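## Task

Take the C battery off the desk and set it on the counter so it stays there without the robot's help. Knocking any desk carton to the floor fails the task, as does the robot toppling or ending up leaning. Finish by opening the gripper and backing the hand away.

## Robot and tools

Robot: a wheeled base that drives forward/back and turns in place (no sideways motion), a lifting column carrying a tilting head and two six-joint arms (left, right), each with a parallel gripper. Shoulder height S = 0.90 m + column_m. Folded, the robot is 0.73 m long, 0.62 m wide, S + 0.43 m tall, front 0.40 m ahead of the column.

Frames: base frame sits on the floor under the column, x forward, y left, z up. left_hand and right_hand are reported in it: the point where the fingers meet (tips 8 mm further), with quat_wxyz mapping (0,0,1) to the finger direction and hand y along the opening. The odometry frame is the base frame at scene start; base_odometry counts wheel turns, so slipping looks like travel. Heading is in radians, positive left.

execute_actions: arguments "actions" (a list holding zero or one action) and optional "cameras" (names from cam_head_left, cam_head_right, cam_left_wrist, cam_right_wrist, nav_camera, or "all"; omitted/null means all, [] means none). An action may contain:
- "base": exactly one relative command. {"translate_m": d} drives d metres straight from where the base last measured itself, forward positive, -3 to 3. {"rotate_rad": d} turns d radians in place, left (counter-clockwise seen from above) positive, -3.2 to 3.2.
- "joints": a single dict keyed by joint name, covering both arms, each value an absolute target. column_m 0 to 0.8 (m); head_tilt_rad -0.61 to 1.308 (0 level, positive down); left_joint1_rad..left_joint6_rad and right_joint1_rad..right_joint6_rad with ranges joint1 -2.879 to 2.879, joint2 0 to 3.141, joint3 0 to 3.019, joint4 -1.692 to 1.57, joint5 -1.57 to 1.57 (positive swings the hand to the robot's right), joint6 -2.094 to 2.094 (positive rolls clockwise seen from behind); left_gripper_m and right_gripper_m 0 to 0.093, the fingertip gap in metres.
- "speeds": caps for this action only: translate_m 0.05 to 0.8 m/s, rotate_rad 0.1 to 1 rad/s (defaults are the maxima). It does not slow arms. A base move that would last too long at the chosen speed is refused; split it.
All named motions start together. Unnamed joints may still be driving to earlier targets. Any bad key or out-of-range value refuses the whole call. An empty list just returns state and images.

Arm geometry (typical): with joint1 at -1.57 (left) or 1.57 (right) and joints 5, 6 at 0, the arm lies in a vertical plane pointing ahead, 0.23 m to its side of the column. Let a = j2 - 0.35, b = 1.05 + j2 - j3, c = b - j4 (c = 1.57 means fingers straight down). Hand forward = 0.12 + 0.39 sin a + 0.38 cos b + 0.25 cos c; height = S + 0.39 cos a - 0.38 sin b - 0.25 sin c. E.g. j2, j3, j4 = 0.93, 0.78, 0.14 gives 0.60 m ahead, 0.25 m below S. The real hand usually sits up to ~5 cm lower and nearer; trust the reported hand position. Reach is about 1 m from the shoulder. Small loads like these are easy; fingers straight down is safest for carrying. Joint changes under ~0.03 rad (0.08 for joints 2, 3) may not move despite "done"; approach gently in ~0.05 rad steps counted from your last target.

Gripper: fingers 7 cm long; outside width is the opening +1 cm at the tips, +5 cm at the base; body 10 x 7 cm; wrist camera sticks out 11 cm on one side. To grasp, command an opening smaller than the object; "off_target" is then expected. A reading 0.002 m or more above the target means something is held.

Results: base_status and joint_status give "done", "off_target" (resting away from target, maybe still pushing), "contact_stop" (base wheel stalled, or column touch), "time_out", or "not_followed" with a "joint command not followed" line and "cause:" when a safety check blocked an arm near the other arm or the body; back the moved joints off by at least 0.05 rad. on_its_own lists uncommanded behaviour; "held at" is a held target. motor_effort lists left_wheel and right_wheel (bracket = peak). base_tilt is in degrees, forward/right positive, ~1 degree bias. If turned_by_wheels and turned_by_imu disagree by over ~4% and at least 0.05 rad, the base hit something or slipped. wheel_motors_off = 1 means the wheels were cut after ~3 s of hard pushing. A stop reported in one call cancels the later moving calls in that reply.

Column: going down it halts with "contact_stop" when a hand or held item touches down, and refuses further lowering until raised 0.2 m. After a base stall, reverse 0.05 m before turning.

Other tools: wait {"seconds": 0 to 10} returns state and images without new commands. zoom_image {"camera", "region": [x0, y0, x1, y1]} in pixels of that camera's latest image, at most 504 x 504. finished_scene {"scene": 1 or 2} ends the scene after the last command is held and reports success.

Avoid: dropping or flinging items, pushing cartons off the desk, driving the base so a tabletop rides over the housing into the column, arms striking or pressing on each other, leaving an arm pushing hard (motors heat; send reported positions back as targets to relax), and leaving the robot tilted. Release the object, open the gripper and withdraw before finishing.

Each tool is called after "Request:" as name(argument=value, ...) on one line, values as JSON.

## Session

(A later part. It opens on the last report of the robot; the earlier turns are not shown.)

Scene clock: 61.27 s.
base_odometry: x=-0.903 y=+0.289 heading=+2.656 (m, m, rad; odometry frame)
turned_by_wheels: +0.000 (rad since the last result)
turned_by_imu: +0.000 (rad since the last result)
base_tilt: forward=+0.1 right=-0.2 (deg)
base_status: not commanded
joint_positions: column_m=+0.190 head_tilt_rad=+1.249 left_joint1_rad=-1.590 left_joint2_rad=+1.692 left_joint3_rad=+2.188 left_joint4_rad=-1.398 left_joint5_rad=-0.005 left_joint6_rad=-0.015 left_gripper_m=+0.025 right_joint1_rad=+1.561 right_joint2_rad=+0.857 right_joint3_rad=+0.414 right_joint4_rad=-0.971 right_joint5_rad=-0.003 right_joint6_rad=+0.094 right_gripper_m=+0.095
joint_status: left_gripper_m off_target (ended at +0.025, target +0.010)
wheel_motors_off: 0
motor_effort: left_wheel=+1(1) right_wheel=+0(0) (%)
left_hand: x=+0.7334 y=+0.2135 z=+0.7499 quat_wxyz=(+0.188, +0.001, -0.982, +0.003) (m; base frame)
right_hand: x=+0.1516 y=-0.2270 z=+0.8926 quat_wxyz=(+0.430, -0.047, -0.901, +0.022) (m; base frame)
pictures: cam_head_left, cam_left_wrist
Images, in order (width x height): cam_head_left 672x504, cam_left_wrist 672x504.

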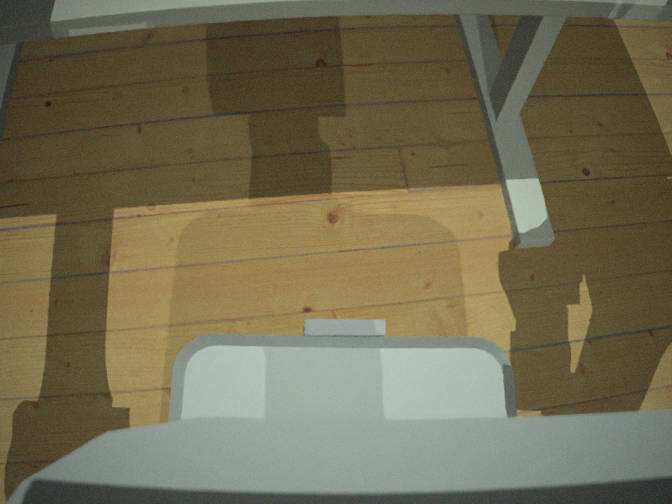

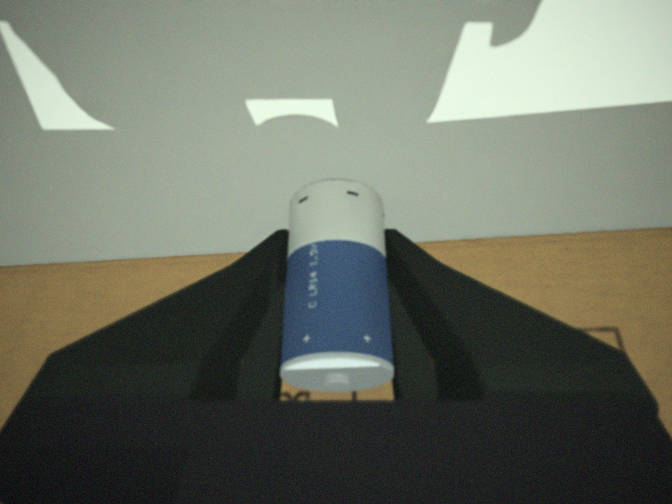

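Request:
execute_actions(actions=[{"base":{"translate_m":0.03,"rotate_rad":0},"joints":{"column_m":0.55}}])

Request:
execute_actions(actions=[{"base":{"translate_m":0.03},"joints":{"column_m":0.55,"head_tilt_rad":0.7}}], cameras=["cam_left_wrist","cam_head_left"])

action 0: "base" must hold exactly one of rotate_rad, translate_m; got {"translate_m": 0.03, "rotate_rad": 0}

Scene clock: 67.87 s.
base_odometry: x=-0.930 y=+0.303 heading=+2.657 (m, m, rad; odometry frame)
turned_by_wheels: +0.001 (rad since the last result)
turned_by_imu: +0.002 (rad since the last result)
base_tilt: forward=+0.1 right=-0.1 (deg)
base_status: done
joint_positions: column_m=+0.550 head_tilt_rad=+0.716 left_joint1_rad=-1.590 left_joint2_rad=+1.693 left_joint3_rad=+2.187 left_joint4_rad=-1.398 left_joint5_rad=-0.005 left_joint6_rad=-0.015 left_gripper_m=+0.025 right_joint1_rad=+1.561 right_joint2_rad=+0.857 right_joint3_rad=+0.415 right_joint4_rad=-0.971 right_joint5_rad=-0.003 right_joint6_rad=+0.094 right_gripper_m=+0.095
joint_status: all done
wheel_motors_off: 0
motor_effort: left_wheel=+1(30) right_wheel=-2(37) (%)
left_hand: x=+0.7325 y=+0.2135 z=+1.1084 quat_wxyz=(+0.189, +0.001, -0.982, +0.003) (m; base frame)
right_hand: x=+0.1522 y=-0.2270 z=+1.2523 quat_wxyz=(+0.430, -0.047, -0.902, +0.022) (m; base frame)
pictures: cam_head_left, cam_left_wrist
Images, in order (width x height): cam_head_left 672x504, cam_left_wrist 672x504.

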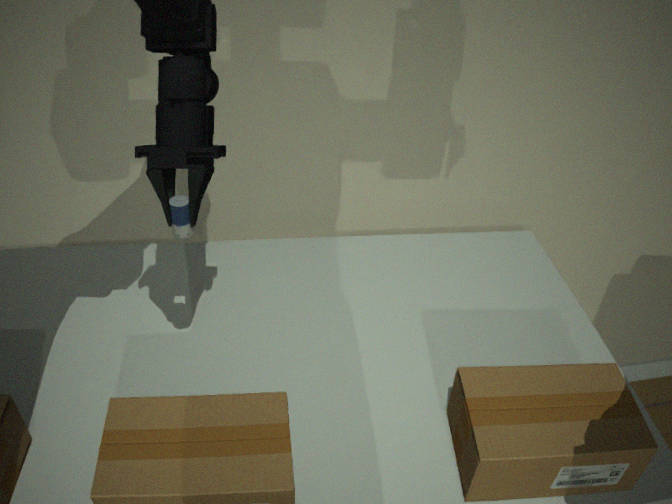

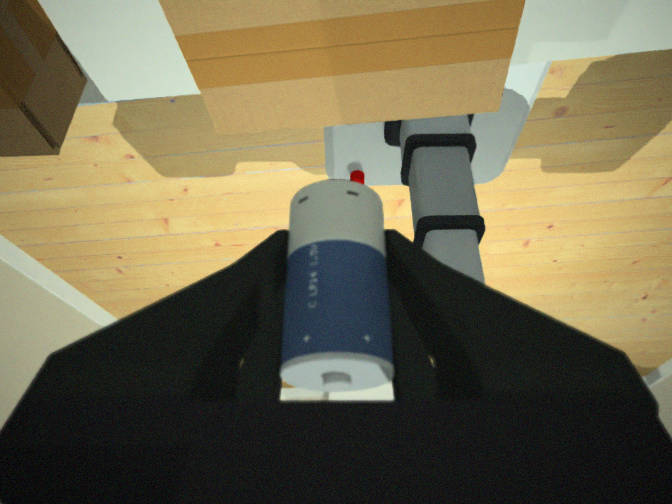

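Request:
execute_actions(actions=[{"base":{"translate_m":-0.8},"joints":{"column_m":0.65,"head_tilt_rad":0.5}}], cameras=[])

Request:
execute_actions(actions=[{"base":{"rotate_rad":-2.9},"speeds":{"rotate_rad":0.6}}], cameras=["cam_head_left","nav_camera"])

Scene clock: 72.53 s.
base_odometry: x=-0.222 y=-0.070 heading=+2.657 (m, m, rad; odometry frame)
turned_by_wheels: +0.001 (rad since the last result)
turned_by_imu: +0.001 (rad since the last result)
base_tilt: forward=+0.1 right=+0.0 (deg)
base_status: done
joint_positions: column_m=+0.650 head_tilt_rad=+0.518 left_joint1_rad=-1.590 left_joint2_rad=+1.693 left_joint3_rad=+2.186 left_joint4_rad=-1.399 left_joint5_rad=-0.005 left_joint6_rad=-0.015 left_gripper_m=+0.025 right_joint1_rad=+1.561 right_joint2_rad=+0.857 right_joint3_rad=+0.413 right_joint4_rad=-0.971 right_joint5_rad=-0.003 right_joint6_rad=+0.094 right_gripper_m=+0.095
joint_status: all done
wheel_motors_off: 0
motor_effort: left_wheel=+1(31) right_wheel=-1(33) (%)
left_hand: x=+0.7318 y=+0.2135 z=+1.2082 quat_wxyz=(+0.190, +0.001, -0.982, +0.003) (m; base frame)
right_hand: x=+0.1510 y=-0.2270 z=+1.3526 quat_wxyz=(+0.431, -0.047, -0.901, +0.022) (m; base frame)
pictures: none
No camera images: the call's "cameras" was empty. Leave "cameras" out to get every camera's image.

Scene clock: 78.53 s.
base_odometry: x=-0.222 y=-0.070 heading=-0.241 (m, m, rad; odometry frame)
turned_by_wheels: -2.899 (rad since the last result)
turned_by_imu: -2.949 (rad since the last result)
base_tilt: forward=+0.0 right=+0.0 (deg)
base_status: done
joint_positions: column_m=+0.650 head_tilt_rad=+0.518 left_joint1_rad=-1.588 left_joint2_rad=+1.693 left_joint3_rad=+2.186 left_joint4_rad=-1.399 left_joint5_rad=-0.005 left_joint6_rad=-0.015 left_gripper_m=+0.025 right_joint1_rad=+1.561 right_joint2_rad=+0.857 right_joint3_rad=+0.413 right_joint4_rad=-0.971 right_joint5_rad=-0.003 right_joint6_rad=+0.094 right_gripper_m=+0.095
joint_status: not commanded
wheel_motors_off: 0
motor_effort: left_wheel=+8(44) right_wheel=-8(42) (%)
left_hand: x=+0.7318 y=+0.2144 z=+1.2081 quat_wxyz=(+0.190, +0.001, -0.982, +0.003) (m; base frame)
right_hand: x=+0.1510 y=-0.2270 z=+1.3526 quat_wxyz=(+0.431, -0.047, -0.901, +0.022) (m; base frame)
pictures: cam_head_left, nav_camera
Images, in order (width x height): cam_head_left 672x504, nav_camera 672x504.

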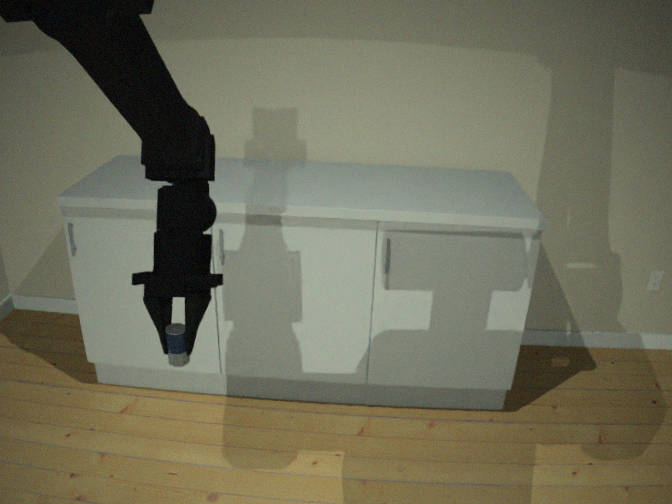

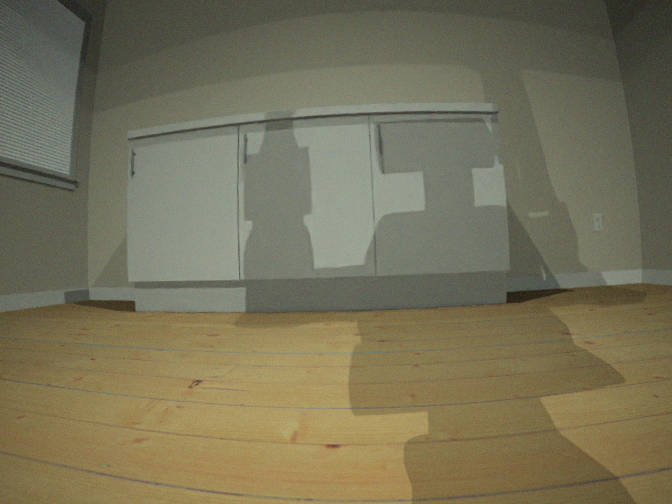

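Request:
execute_actions(actions=[{"base":{"translate_m":0.9},"joints":{"head_tilt_rad":0.8}}], cameras=["cam_head_left","cam_left_wrist"])

Scene clock: 82.93 s.
base_odometry: x=+0.652 y=-0.285 heading=-0.241 (m, m, rad; odometry frame)
turned_by_wheels: +0.000 (rad since the last result)
turned_by_imu: +0.001 (rad since the last result)
base_tilt: forward=+0.0 right=+0.0 (deg)
base_status: done
joint_positions: column_m=+0.650 head_tilt_rad=+0.802 left_joint1_rad=-1.588 left_joint2_rad=+1.693 left_joint3_rad=+2.186 left_joint4_rad=-1.398 left_joint5_rad=-0.005 left_joint6_rad=-0.015 left_gripper_m=+0.025 right_joint1_rad=+1.561 right_joint2_rad=+0.857 right_joint3_rad=+0.418 right_joint4_rad=-0.971 right_joint5_rad=-0.003 right_joint6_rad=+0.094 right_gripper_m=+0.095
joint_status: all done
wheel_motors_off: 0
motor_effort: left_wheel=+0(51) right_wheel=-1(36) (%)
left_hand: x=+0.7319 y=+0.2144 z=+1.2081 quat_wxyz=(+0.190, +0.001, -0.982, +0.003) (m; base frame)
right_hand: x=+0.1537 y=-0.2270 z=+1.3518 quat_wxyz=(+0.428, -0.047, -0.902, +0.022) (m; base frame)
pictures: cam_head_left, cam_left_wrist
Images, in order (width x height): cam_head_left 672x504, cam_left_wrist 672x504.

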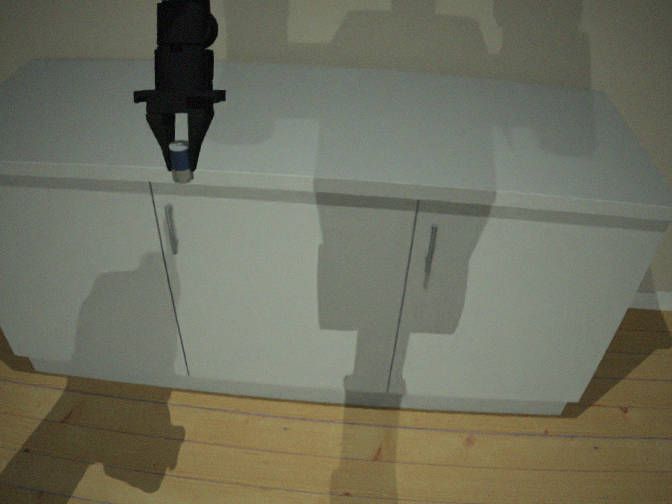

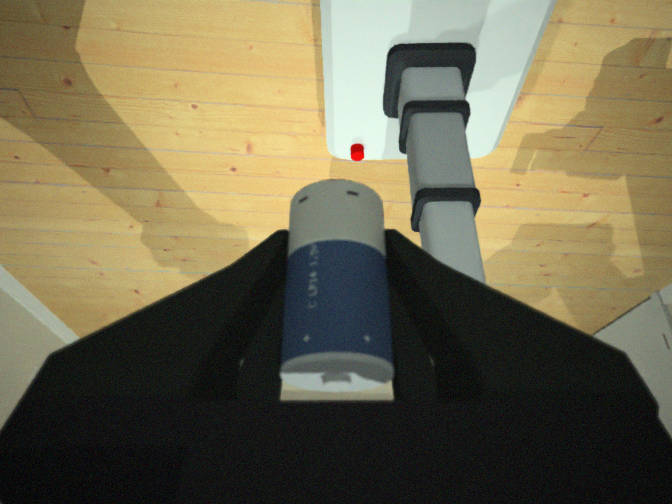

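Request:
execute_actions(actions=[{"base":{"translate_m":0.4},"joints":{"head_tilt_rad":1.0}}], cameras=["cam_head_left","cam_left_wrist"])

Scene clock: 86.63 s.
base_odometry: x=+1.041 y=-0.381 heading=-0.240 (m, m, rad; odometry frame)
turned_by_wheels: +0.001 (rad since the last result)
turned_by_imu: +0.001 (rad since the last result)
base_tilt: forward=+0.0 right=-0.3 (deg)
base_status: done
joint_positions: column_m=+0.650 head_tilt_rad=+1.000 left_joint1_rad=-1.588 left_joint2_rad=+1.693 left_joint3_rad=+2.186 left_joint4_rad=-1.397 left_joint5_rad=-0.005 left_joint6_rad=-0.015 left_gripper_m=+0.025 right_joint1_rad=+1.561 right_joint2_rad=+0.857 right_joint3_rad=+0.419 right_joint4_rad=-0.971 right_joint5_rad=-0.003 right_joint6_rad=+0.094 right_gripper_m=+0.095
joint_status: all done
wheel_motors_off: 0
motor_effort: left_wheel=+1(36) right_wheel=-2(33) (%)
left_hand: x=+0.7321 y=+0.2144 z=+1.2080 quat_wxyz=(+0.190, +0.001, -0.982, +0.003) (m; base frame)
right_hand: x=+0.1545 y=-0.2270 z=+1.3516 quat_wxyz=(+0.428, -0.047, -0.902, +0.021) (m; base frame)
pictures: cam_head_left, cam_left_wrist
Images, in order (width x height): cam_head_left 672x504, cam_left_wrist 672x504.

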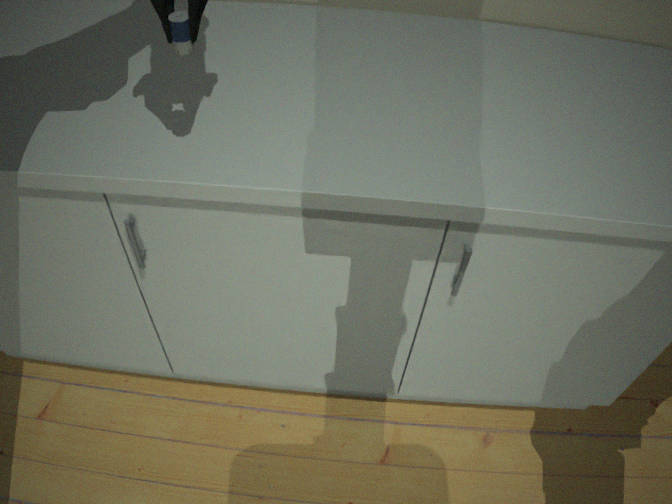

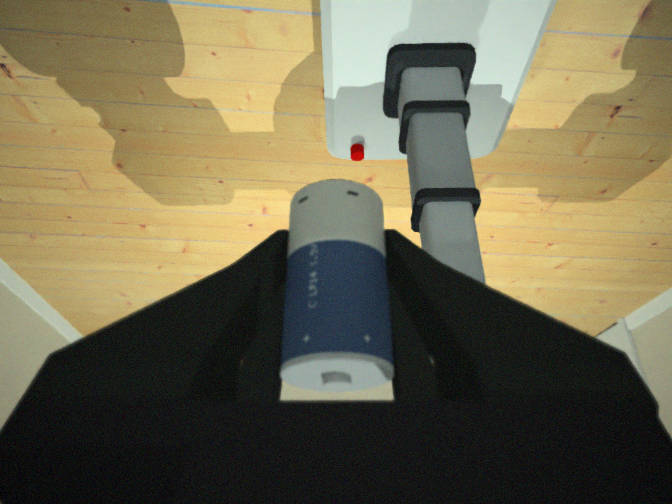

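Request:
execute_actions(actions=[{"base":{"translate_m":0.12},"joints":{"column_m":0.46}}], cameras=["cam_head_left","cam_left_wrist"])

Scene clock: 90.43 s.
base_odometry: x=+1.157 y=-0.409 heading=-0.240 (m, m, rad; odometry frame)
turned_by_wheels: +0.001 (rad since the last result)
turned_by_imu: +0.001 (rad since the last result)
base_tilt: forward=+0.3 right=-0.2 (deg)
base_status: done
joint_positions: column_m=+0.460 head_tilt_rad=+1.001 left_joint1_rad=-1.588 left_joint2_rad=+1.694 left_joint3_rad=+2.185 left_joint4_rad=-1.397 left_joint5_rad=-0.005 left_joint6_rad=-0.015 left_gripper_m=+0.025 right_joint1_rad=+1.561 right_joint2_rad=+0.857 right_joint3_rad=+0.420 right_joint4_rad=-0.971 right_joint5_rad=-0.003 right_joint6_rad=+0.094 right_gripper_m=+0.095
joint_status: all done
wheel_motors_off: 0
motor_effort: left_wheel=+1(32) right_wheel=-2(31) (%)
left_hand: x=+0.7318 y=+0.2144 z=+1.0179 quat_wxyz=(+0.190, +0.001, -0.982, +0.003) (m; base frame)
right_hand: x=+0.1547 y=-0.2270 z=+1.1617 quat_wxyz=(+0.427, -0.047, -0.903, +0.021) (m; base frame)
pictures: cam_head_left, cam_left_wrist
Images, in order (width x height): cam_head_left 672x504, cam_left_wrist 672x504.

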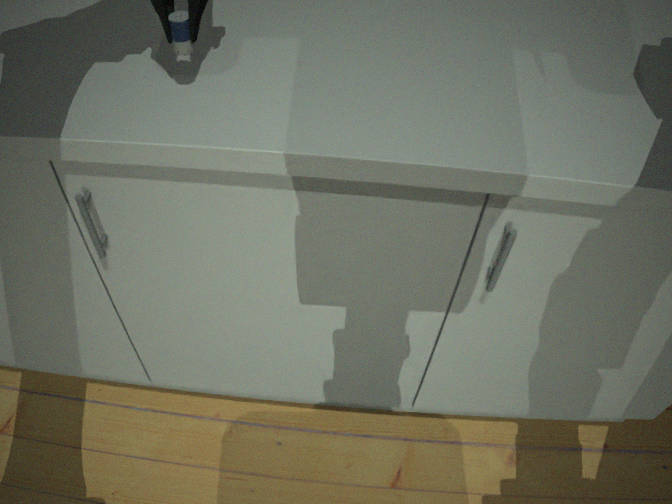

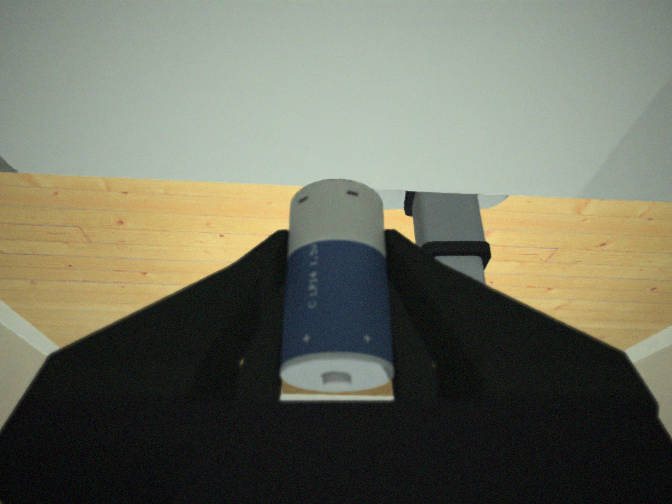

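Request:
execute_actions(actions=[{"base":{"translate_m":0.05},"joints":{"column_m":0.41}}], cameras=["cam_head_left","cam_left_wrist"])

Scene clock: 92.77 s.
base_odometry: x=+1.206 y=-0.421 heading=-0.239 (m, m, rad; odometry frame)
turned_by_wheels: +0.000 (rad since the last result)
turned_by_imu: +0.001 (rad since the last result)
base_tilt: forward=+0.0 right=+0.0 (deg)
base_status: done
joint_positions: column_m=+0.410 head_tilt_rad=+1.001 left_joint1_rad=-1.588 left_joint2_rad=+1.694 left_joint3_rad=+2.185 left_joint4_rad=-1.398 left_joint5_rad=-0.005 left_joint6_rad=-0.015 left_gripper_m=+0.025 right_joint1_rad=+1.561 right_joint2_rad=+0.857 right_joint3_rad=+0.418 right_joint4_rad=-0.971 right_joint5_rad=-0.003 right_joint6_rad=+0.094 right_gripper_m=+0.095
joint_status: all done
wheel_motors_off: 0
motor_effort: left_wheel=+0(30) right_wheel=+0(30) (%)
left_hand: x=+0.7316 y=+0.2144 z=+0.9677 quat_wxyz=(+0.190, +0.001, -0.982, +0.003) (m; base frame)
right_hand: x=+0.1539 y=-0.2270 z=+1.1120 quat_wxyz=(+0.428, -0.047, -0.902, +0.021) (m; base frame)
pictures: cam_head_left, cam_left_wrist
Images, in order (width x height): cam_head_left 672x504, cam_left_wrist 672x504.

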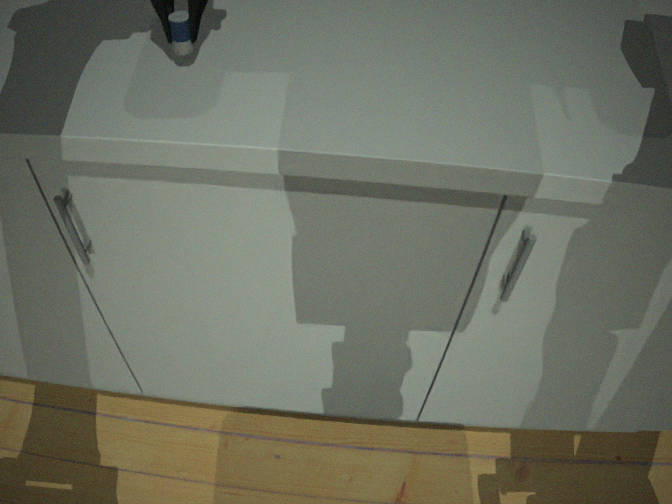

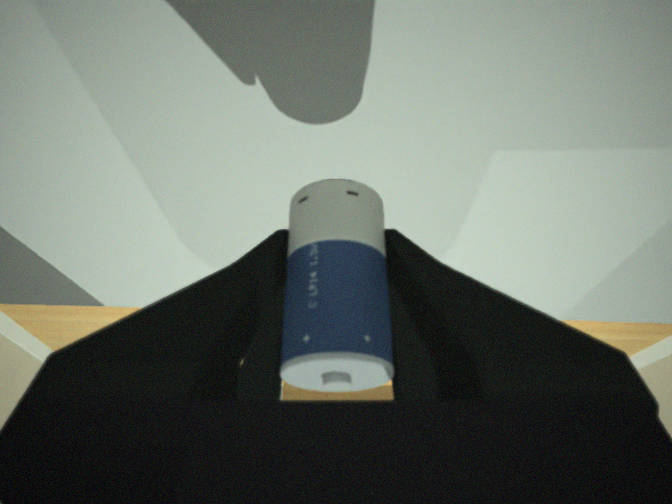

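Request:
execute_actions(actions=[{"joints":{"column_m":0.39}}], cameras=["cam_left_wrist"])

Scene clock: 94.77 s.
base_odometry: x=+1.206 y=-0.421 heading=-0.239 (m, m, rad; odometry frame)
turned_by_wheels: +0.000 (rad since the last result)
turned_by_imu: +0.000 (rad since the last result)
base_tilt: forward=+0.2 right=-0.1 (deg)
base_status: not commanded
joint_positions: column_m=+0.390 head_tilt_rad=+1.001 left_joint1_rad=-1.588 left_joint2_rad=+1.695 left_joint3_rad=+2.185 left_joint4_rad=-1.398 left_joint5_rad=-0.005 left_joint6_rad=-0.015 left_gripper_m=+0.025 right_joint1_rad=+1.561 right_joint2_rad=+0.857 right_joint3_rad=+0.418 right_joint4_rad=-0.971 right_joint5_rad=-0.003 right_joint6_rad=+0.094 right_gripper_m=+0.095
joint_status: all done
wheel_motors_off: 0
motor_effort: left_wheel=+0(1) right_wheel=-1(1) (%)
left_hand: x=+0.7313 y=+0.2144 z=+0.9472 quat_wxyz=(+0.191, +0.001, -0.982, +0.003) (m; base frame)
right_hand: x=+0.1539 y=-0.2270 z=+1.0919 quat_wxyz=(+0.428, -0.047, -0.902, +0.021) (m; base frame)
pictures: cam_left_wrist
Images, in order (width x height): cam_left_wrist 672x504.

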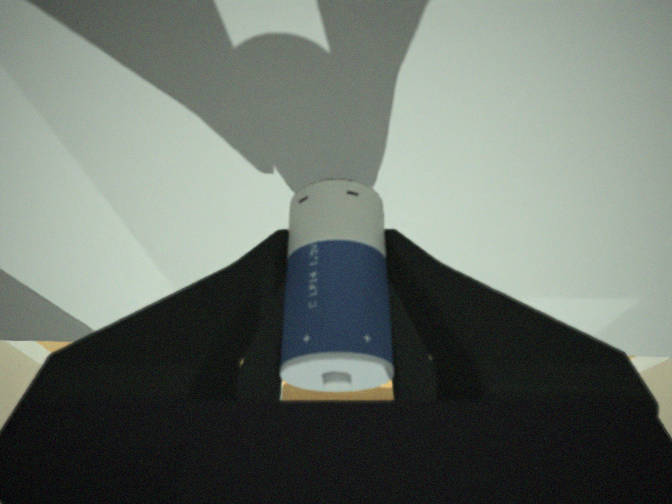

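Request:
execute_actions(actions=[{"joints":{"column_m":0.383}}], cameras=[])

Request:
execute_actions(actions=[{"joints":{"left_gripper_m":0.07}}], cameras=["cam_left_wrist"])

Request:
execute_actions(actions=[{"joints":{"column_m":0.5}}], cameras=["cam_left_wrist","cam_head_left"])

Scene clock: 96.60 s.
base_odometry: x=+1.206 y=-0.421 heading=-0.239 (m, m, rad; odometry frame)
turned_by_wheels: +0.000 (rad since the last result)
turned_by_imu: +0.000 (rad since the last result)
base_tilt: forward=+0.2 right=-0.1 (deg)
base_status: not commanded
joint_positions: column_m=+0.383 head_tilt_rad=+1.001 left_joint1_rad=-1.588 left_joint2_rad=+1.695 left_joint3_rad=+2.185 left_joint4_rad=-1.398 left_joint5_rad=-0.005 left_joint6_rad=-0.015 left_gripper_m=+0.025 right_joint1_rad=+1.561 right_joint2_rad=+0.857 right_joint3_rad=+0.418 right_joint4_rad=-0.971 right_joint5_rad=-0.003 right_joint6_rad=+0.094 right_gripper_m=+0.095
joint_status: all done
wheel_motors_off: 0
motor_effort: left_wheel=+1(1) right_wheel=-1(2) (%)
left_hand: x=+0.7312 y=+0.2144 z=+0.9400 quat_wxyz=(+0.191, +0.001, -0.982, +0.003) (m; base frame)
right_hand: x=+0.1539 y=-0.2270 z=+1.0849 quat_wxyz=(+0.428, -0.047, -0.902, +0.021) (m; base frame)
pictures: none
No camera images: the call's "cameras" was empty. Leave "cameras" out to get every camera's image.

Scene clock: 97.23 s.
base_odometry: x=+1.206 y=-0.421 heading=-0.239 (m, m, rad; odometry frame)
turned_by_wheels: +0.000 (rad since the last result)
turned_by_imu: +0.000 (rad since the last result)
base_tilt: forward=+0.1 right=+0.0 (deg)
base_status: not commanded
joint_positions: column_m=+0.383 head_tilt_rad=+1.001 left_joint1_rad=-1.588 left_joint2_rad=+1.695 left_joint3_rad=+2.185 left_joint4_rad=-1.398 left_joint5_rad=-0.005 left_joint6_rad=-0.015 left_gripper_m=+0.070 right_joint1_rad=+1.561 right_joint2_rad=+0.857 right_joint3_rad=+0.418 right_joint4_rad=-0.971 right_joint5_rad=-0.003 right_joint6_rad=+0.094 right_gripper_m=+0.095
joint_status: all done
wheel_motors_off: 0
motor_effort: left_wheel=+1(0) right_wheel=-1(1) (%)
left_hand: x=+0.7312 y=+0.2144 z=+0.9400 quat_wxyz=(+0.191, +0.001, -0.982, +0.003) (m; base frame)
right_hand: x=+0.1539 y=-0.2270 z=+1.0849 quat_wxyz=(+0.428, -0.047, -0.902, +0.021) (m; base frame)
pictures: cam_left_wrist
Images, in order (width x height): cam_left_wrist 672x504.

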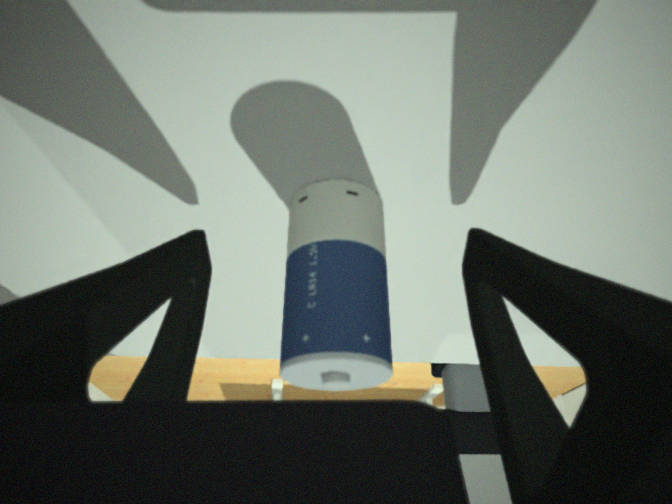

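Scene clock: 99.37 s.
base_odometry: x=+1.206 y=-0.421 heading=-0.239 (m, m, rad; odometry frame)
turned_by_wheels: +0.000 (rad since the last result)
turned_by_imu: +0.000 (rad since the last result)
base_tilt: forward=+0.0 right=+0.0 (deg)
base_status: not commanded
joint_positions: column_m=+0.500 head_tilt_rad=+1.001 left_joint1_rad=-1.588 left_joint2_rad=+1.695 left_joint3_rad=+2.185 left_joint4_rad=-1.398 left_joint5_rad=-0.005 left_joint6_rad=-0.015 left_gripper_m=+0.070 right_joint1_rad=+1.561 right_joint2_rad=+0.857 right_joint3_rad=+0.418 right_joint4_rad=-0.971 right_joint5_rad=-0.003 right_joint6_rad=+0.094 right_gripper_m=+0.095
joint_status: all done
wheel_motors_off: 0
motor_effort: left_wheel=+0(1) right_wheel=-1(2) (%)
left_hand: x=+0.7312 y=+0.2144 z=+1.0569 quat_wxyz=(+0.191, +0.001, -0.982, +0.003) (m; base frame)
right_hand: x=+0.1539 y=-0.2270 z=+1.2018 quat_wxyz=(+0.428, -0.047, -0.902, +0.021) (m; base frame)
pictures: cam_head_left, cam_left_wrist
Images, in order (width x height): cam_head_left 672x504, cam_left_wrist 672x504.

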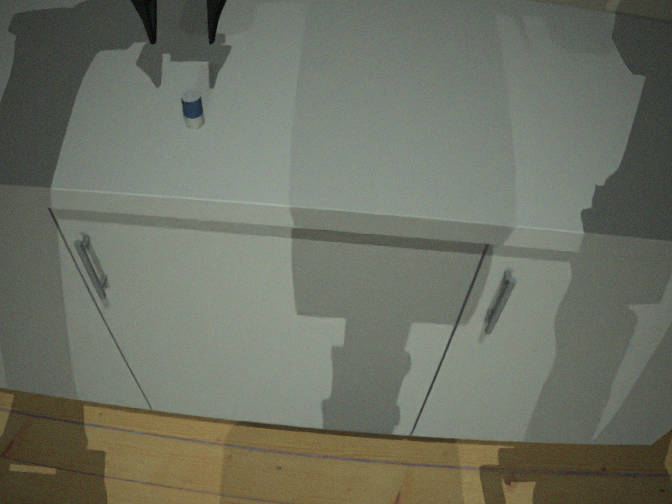

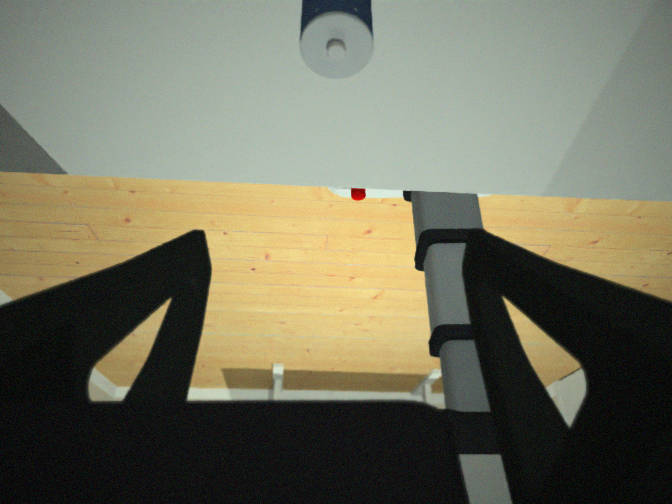

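Request:
execute_actions(actions=[{"base":{"translate_m":-0.6},"joints":{"column_m":0.6}}], cameras=["cam_head_left"])

Request:
finished_scene(scene=1)

Scene clock: 103.07 s.
base_odometry: x=+0.623 y=-0.279 heading=-0.237 (m, m, rad; odometry frame)
turned_by_wheels: +0.002 (rad since the last result)
turned_by_imu: +0.002 (rad since the last result)
base_tilt: forward=+0.2 right=+0.0 (deg)
base_status: done
joint_positions: column_m=+0.600 head_tilt_rad=+1.001 left_joint1_rad=-1.588 left_joint2_rad=+1.695 left_joint3_rad=+2.185 left_joint4_rad=-1.399 left_joint5_rad=-0.005 left_joint6_rad=-0.015 left_gripper_m=+0.070 right_joint1_rad=+1.561 right_joint2_rad=+0.857 right_joint3_rad=+0.413 right_joint4_rad=-0.971 right_joint5_rad=-0.003 right_joint6_rad=+0.094 right_gripper_m=+0.095
joint_status: all done
wheel_motors_off: 0
motor_effort: left_wheel=+2(44) right_wheel=-1(44) (%)
left_hand: x=+0.7308 y=+0.2144 z=+1.1568 quat_wxyz=(+0.192, +0.001, -0.981, +0.003) (m; base frame)
right_hand: x=+0.1512 y=-0.2270 z=+1.3026 quat_wxyz=(+0.430, -0.047, -0.901, +0.022) (m; base frame)
pictures: cam_head_left
Images, in order (width x height): cam_head_left 672x504.

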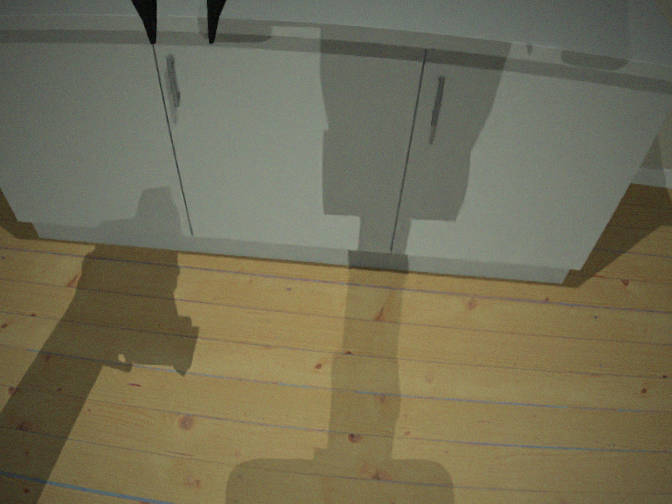

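The scene is finished: the task was done.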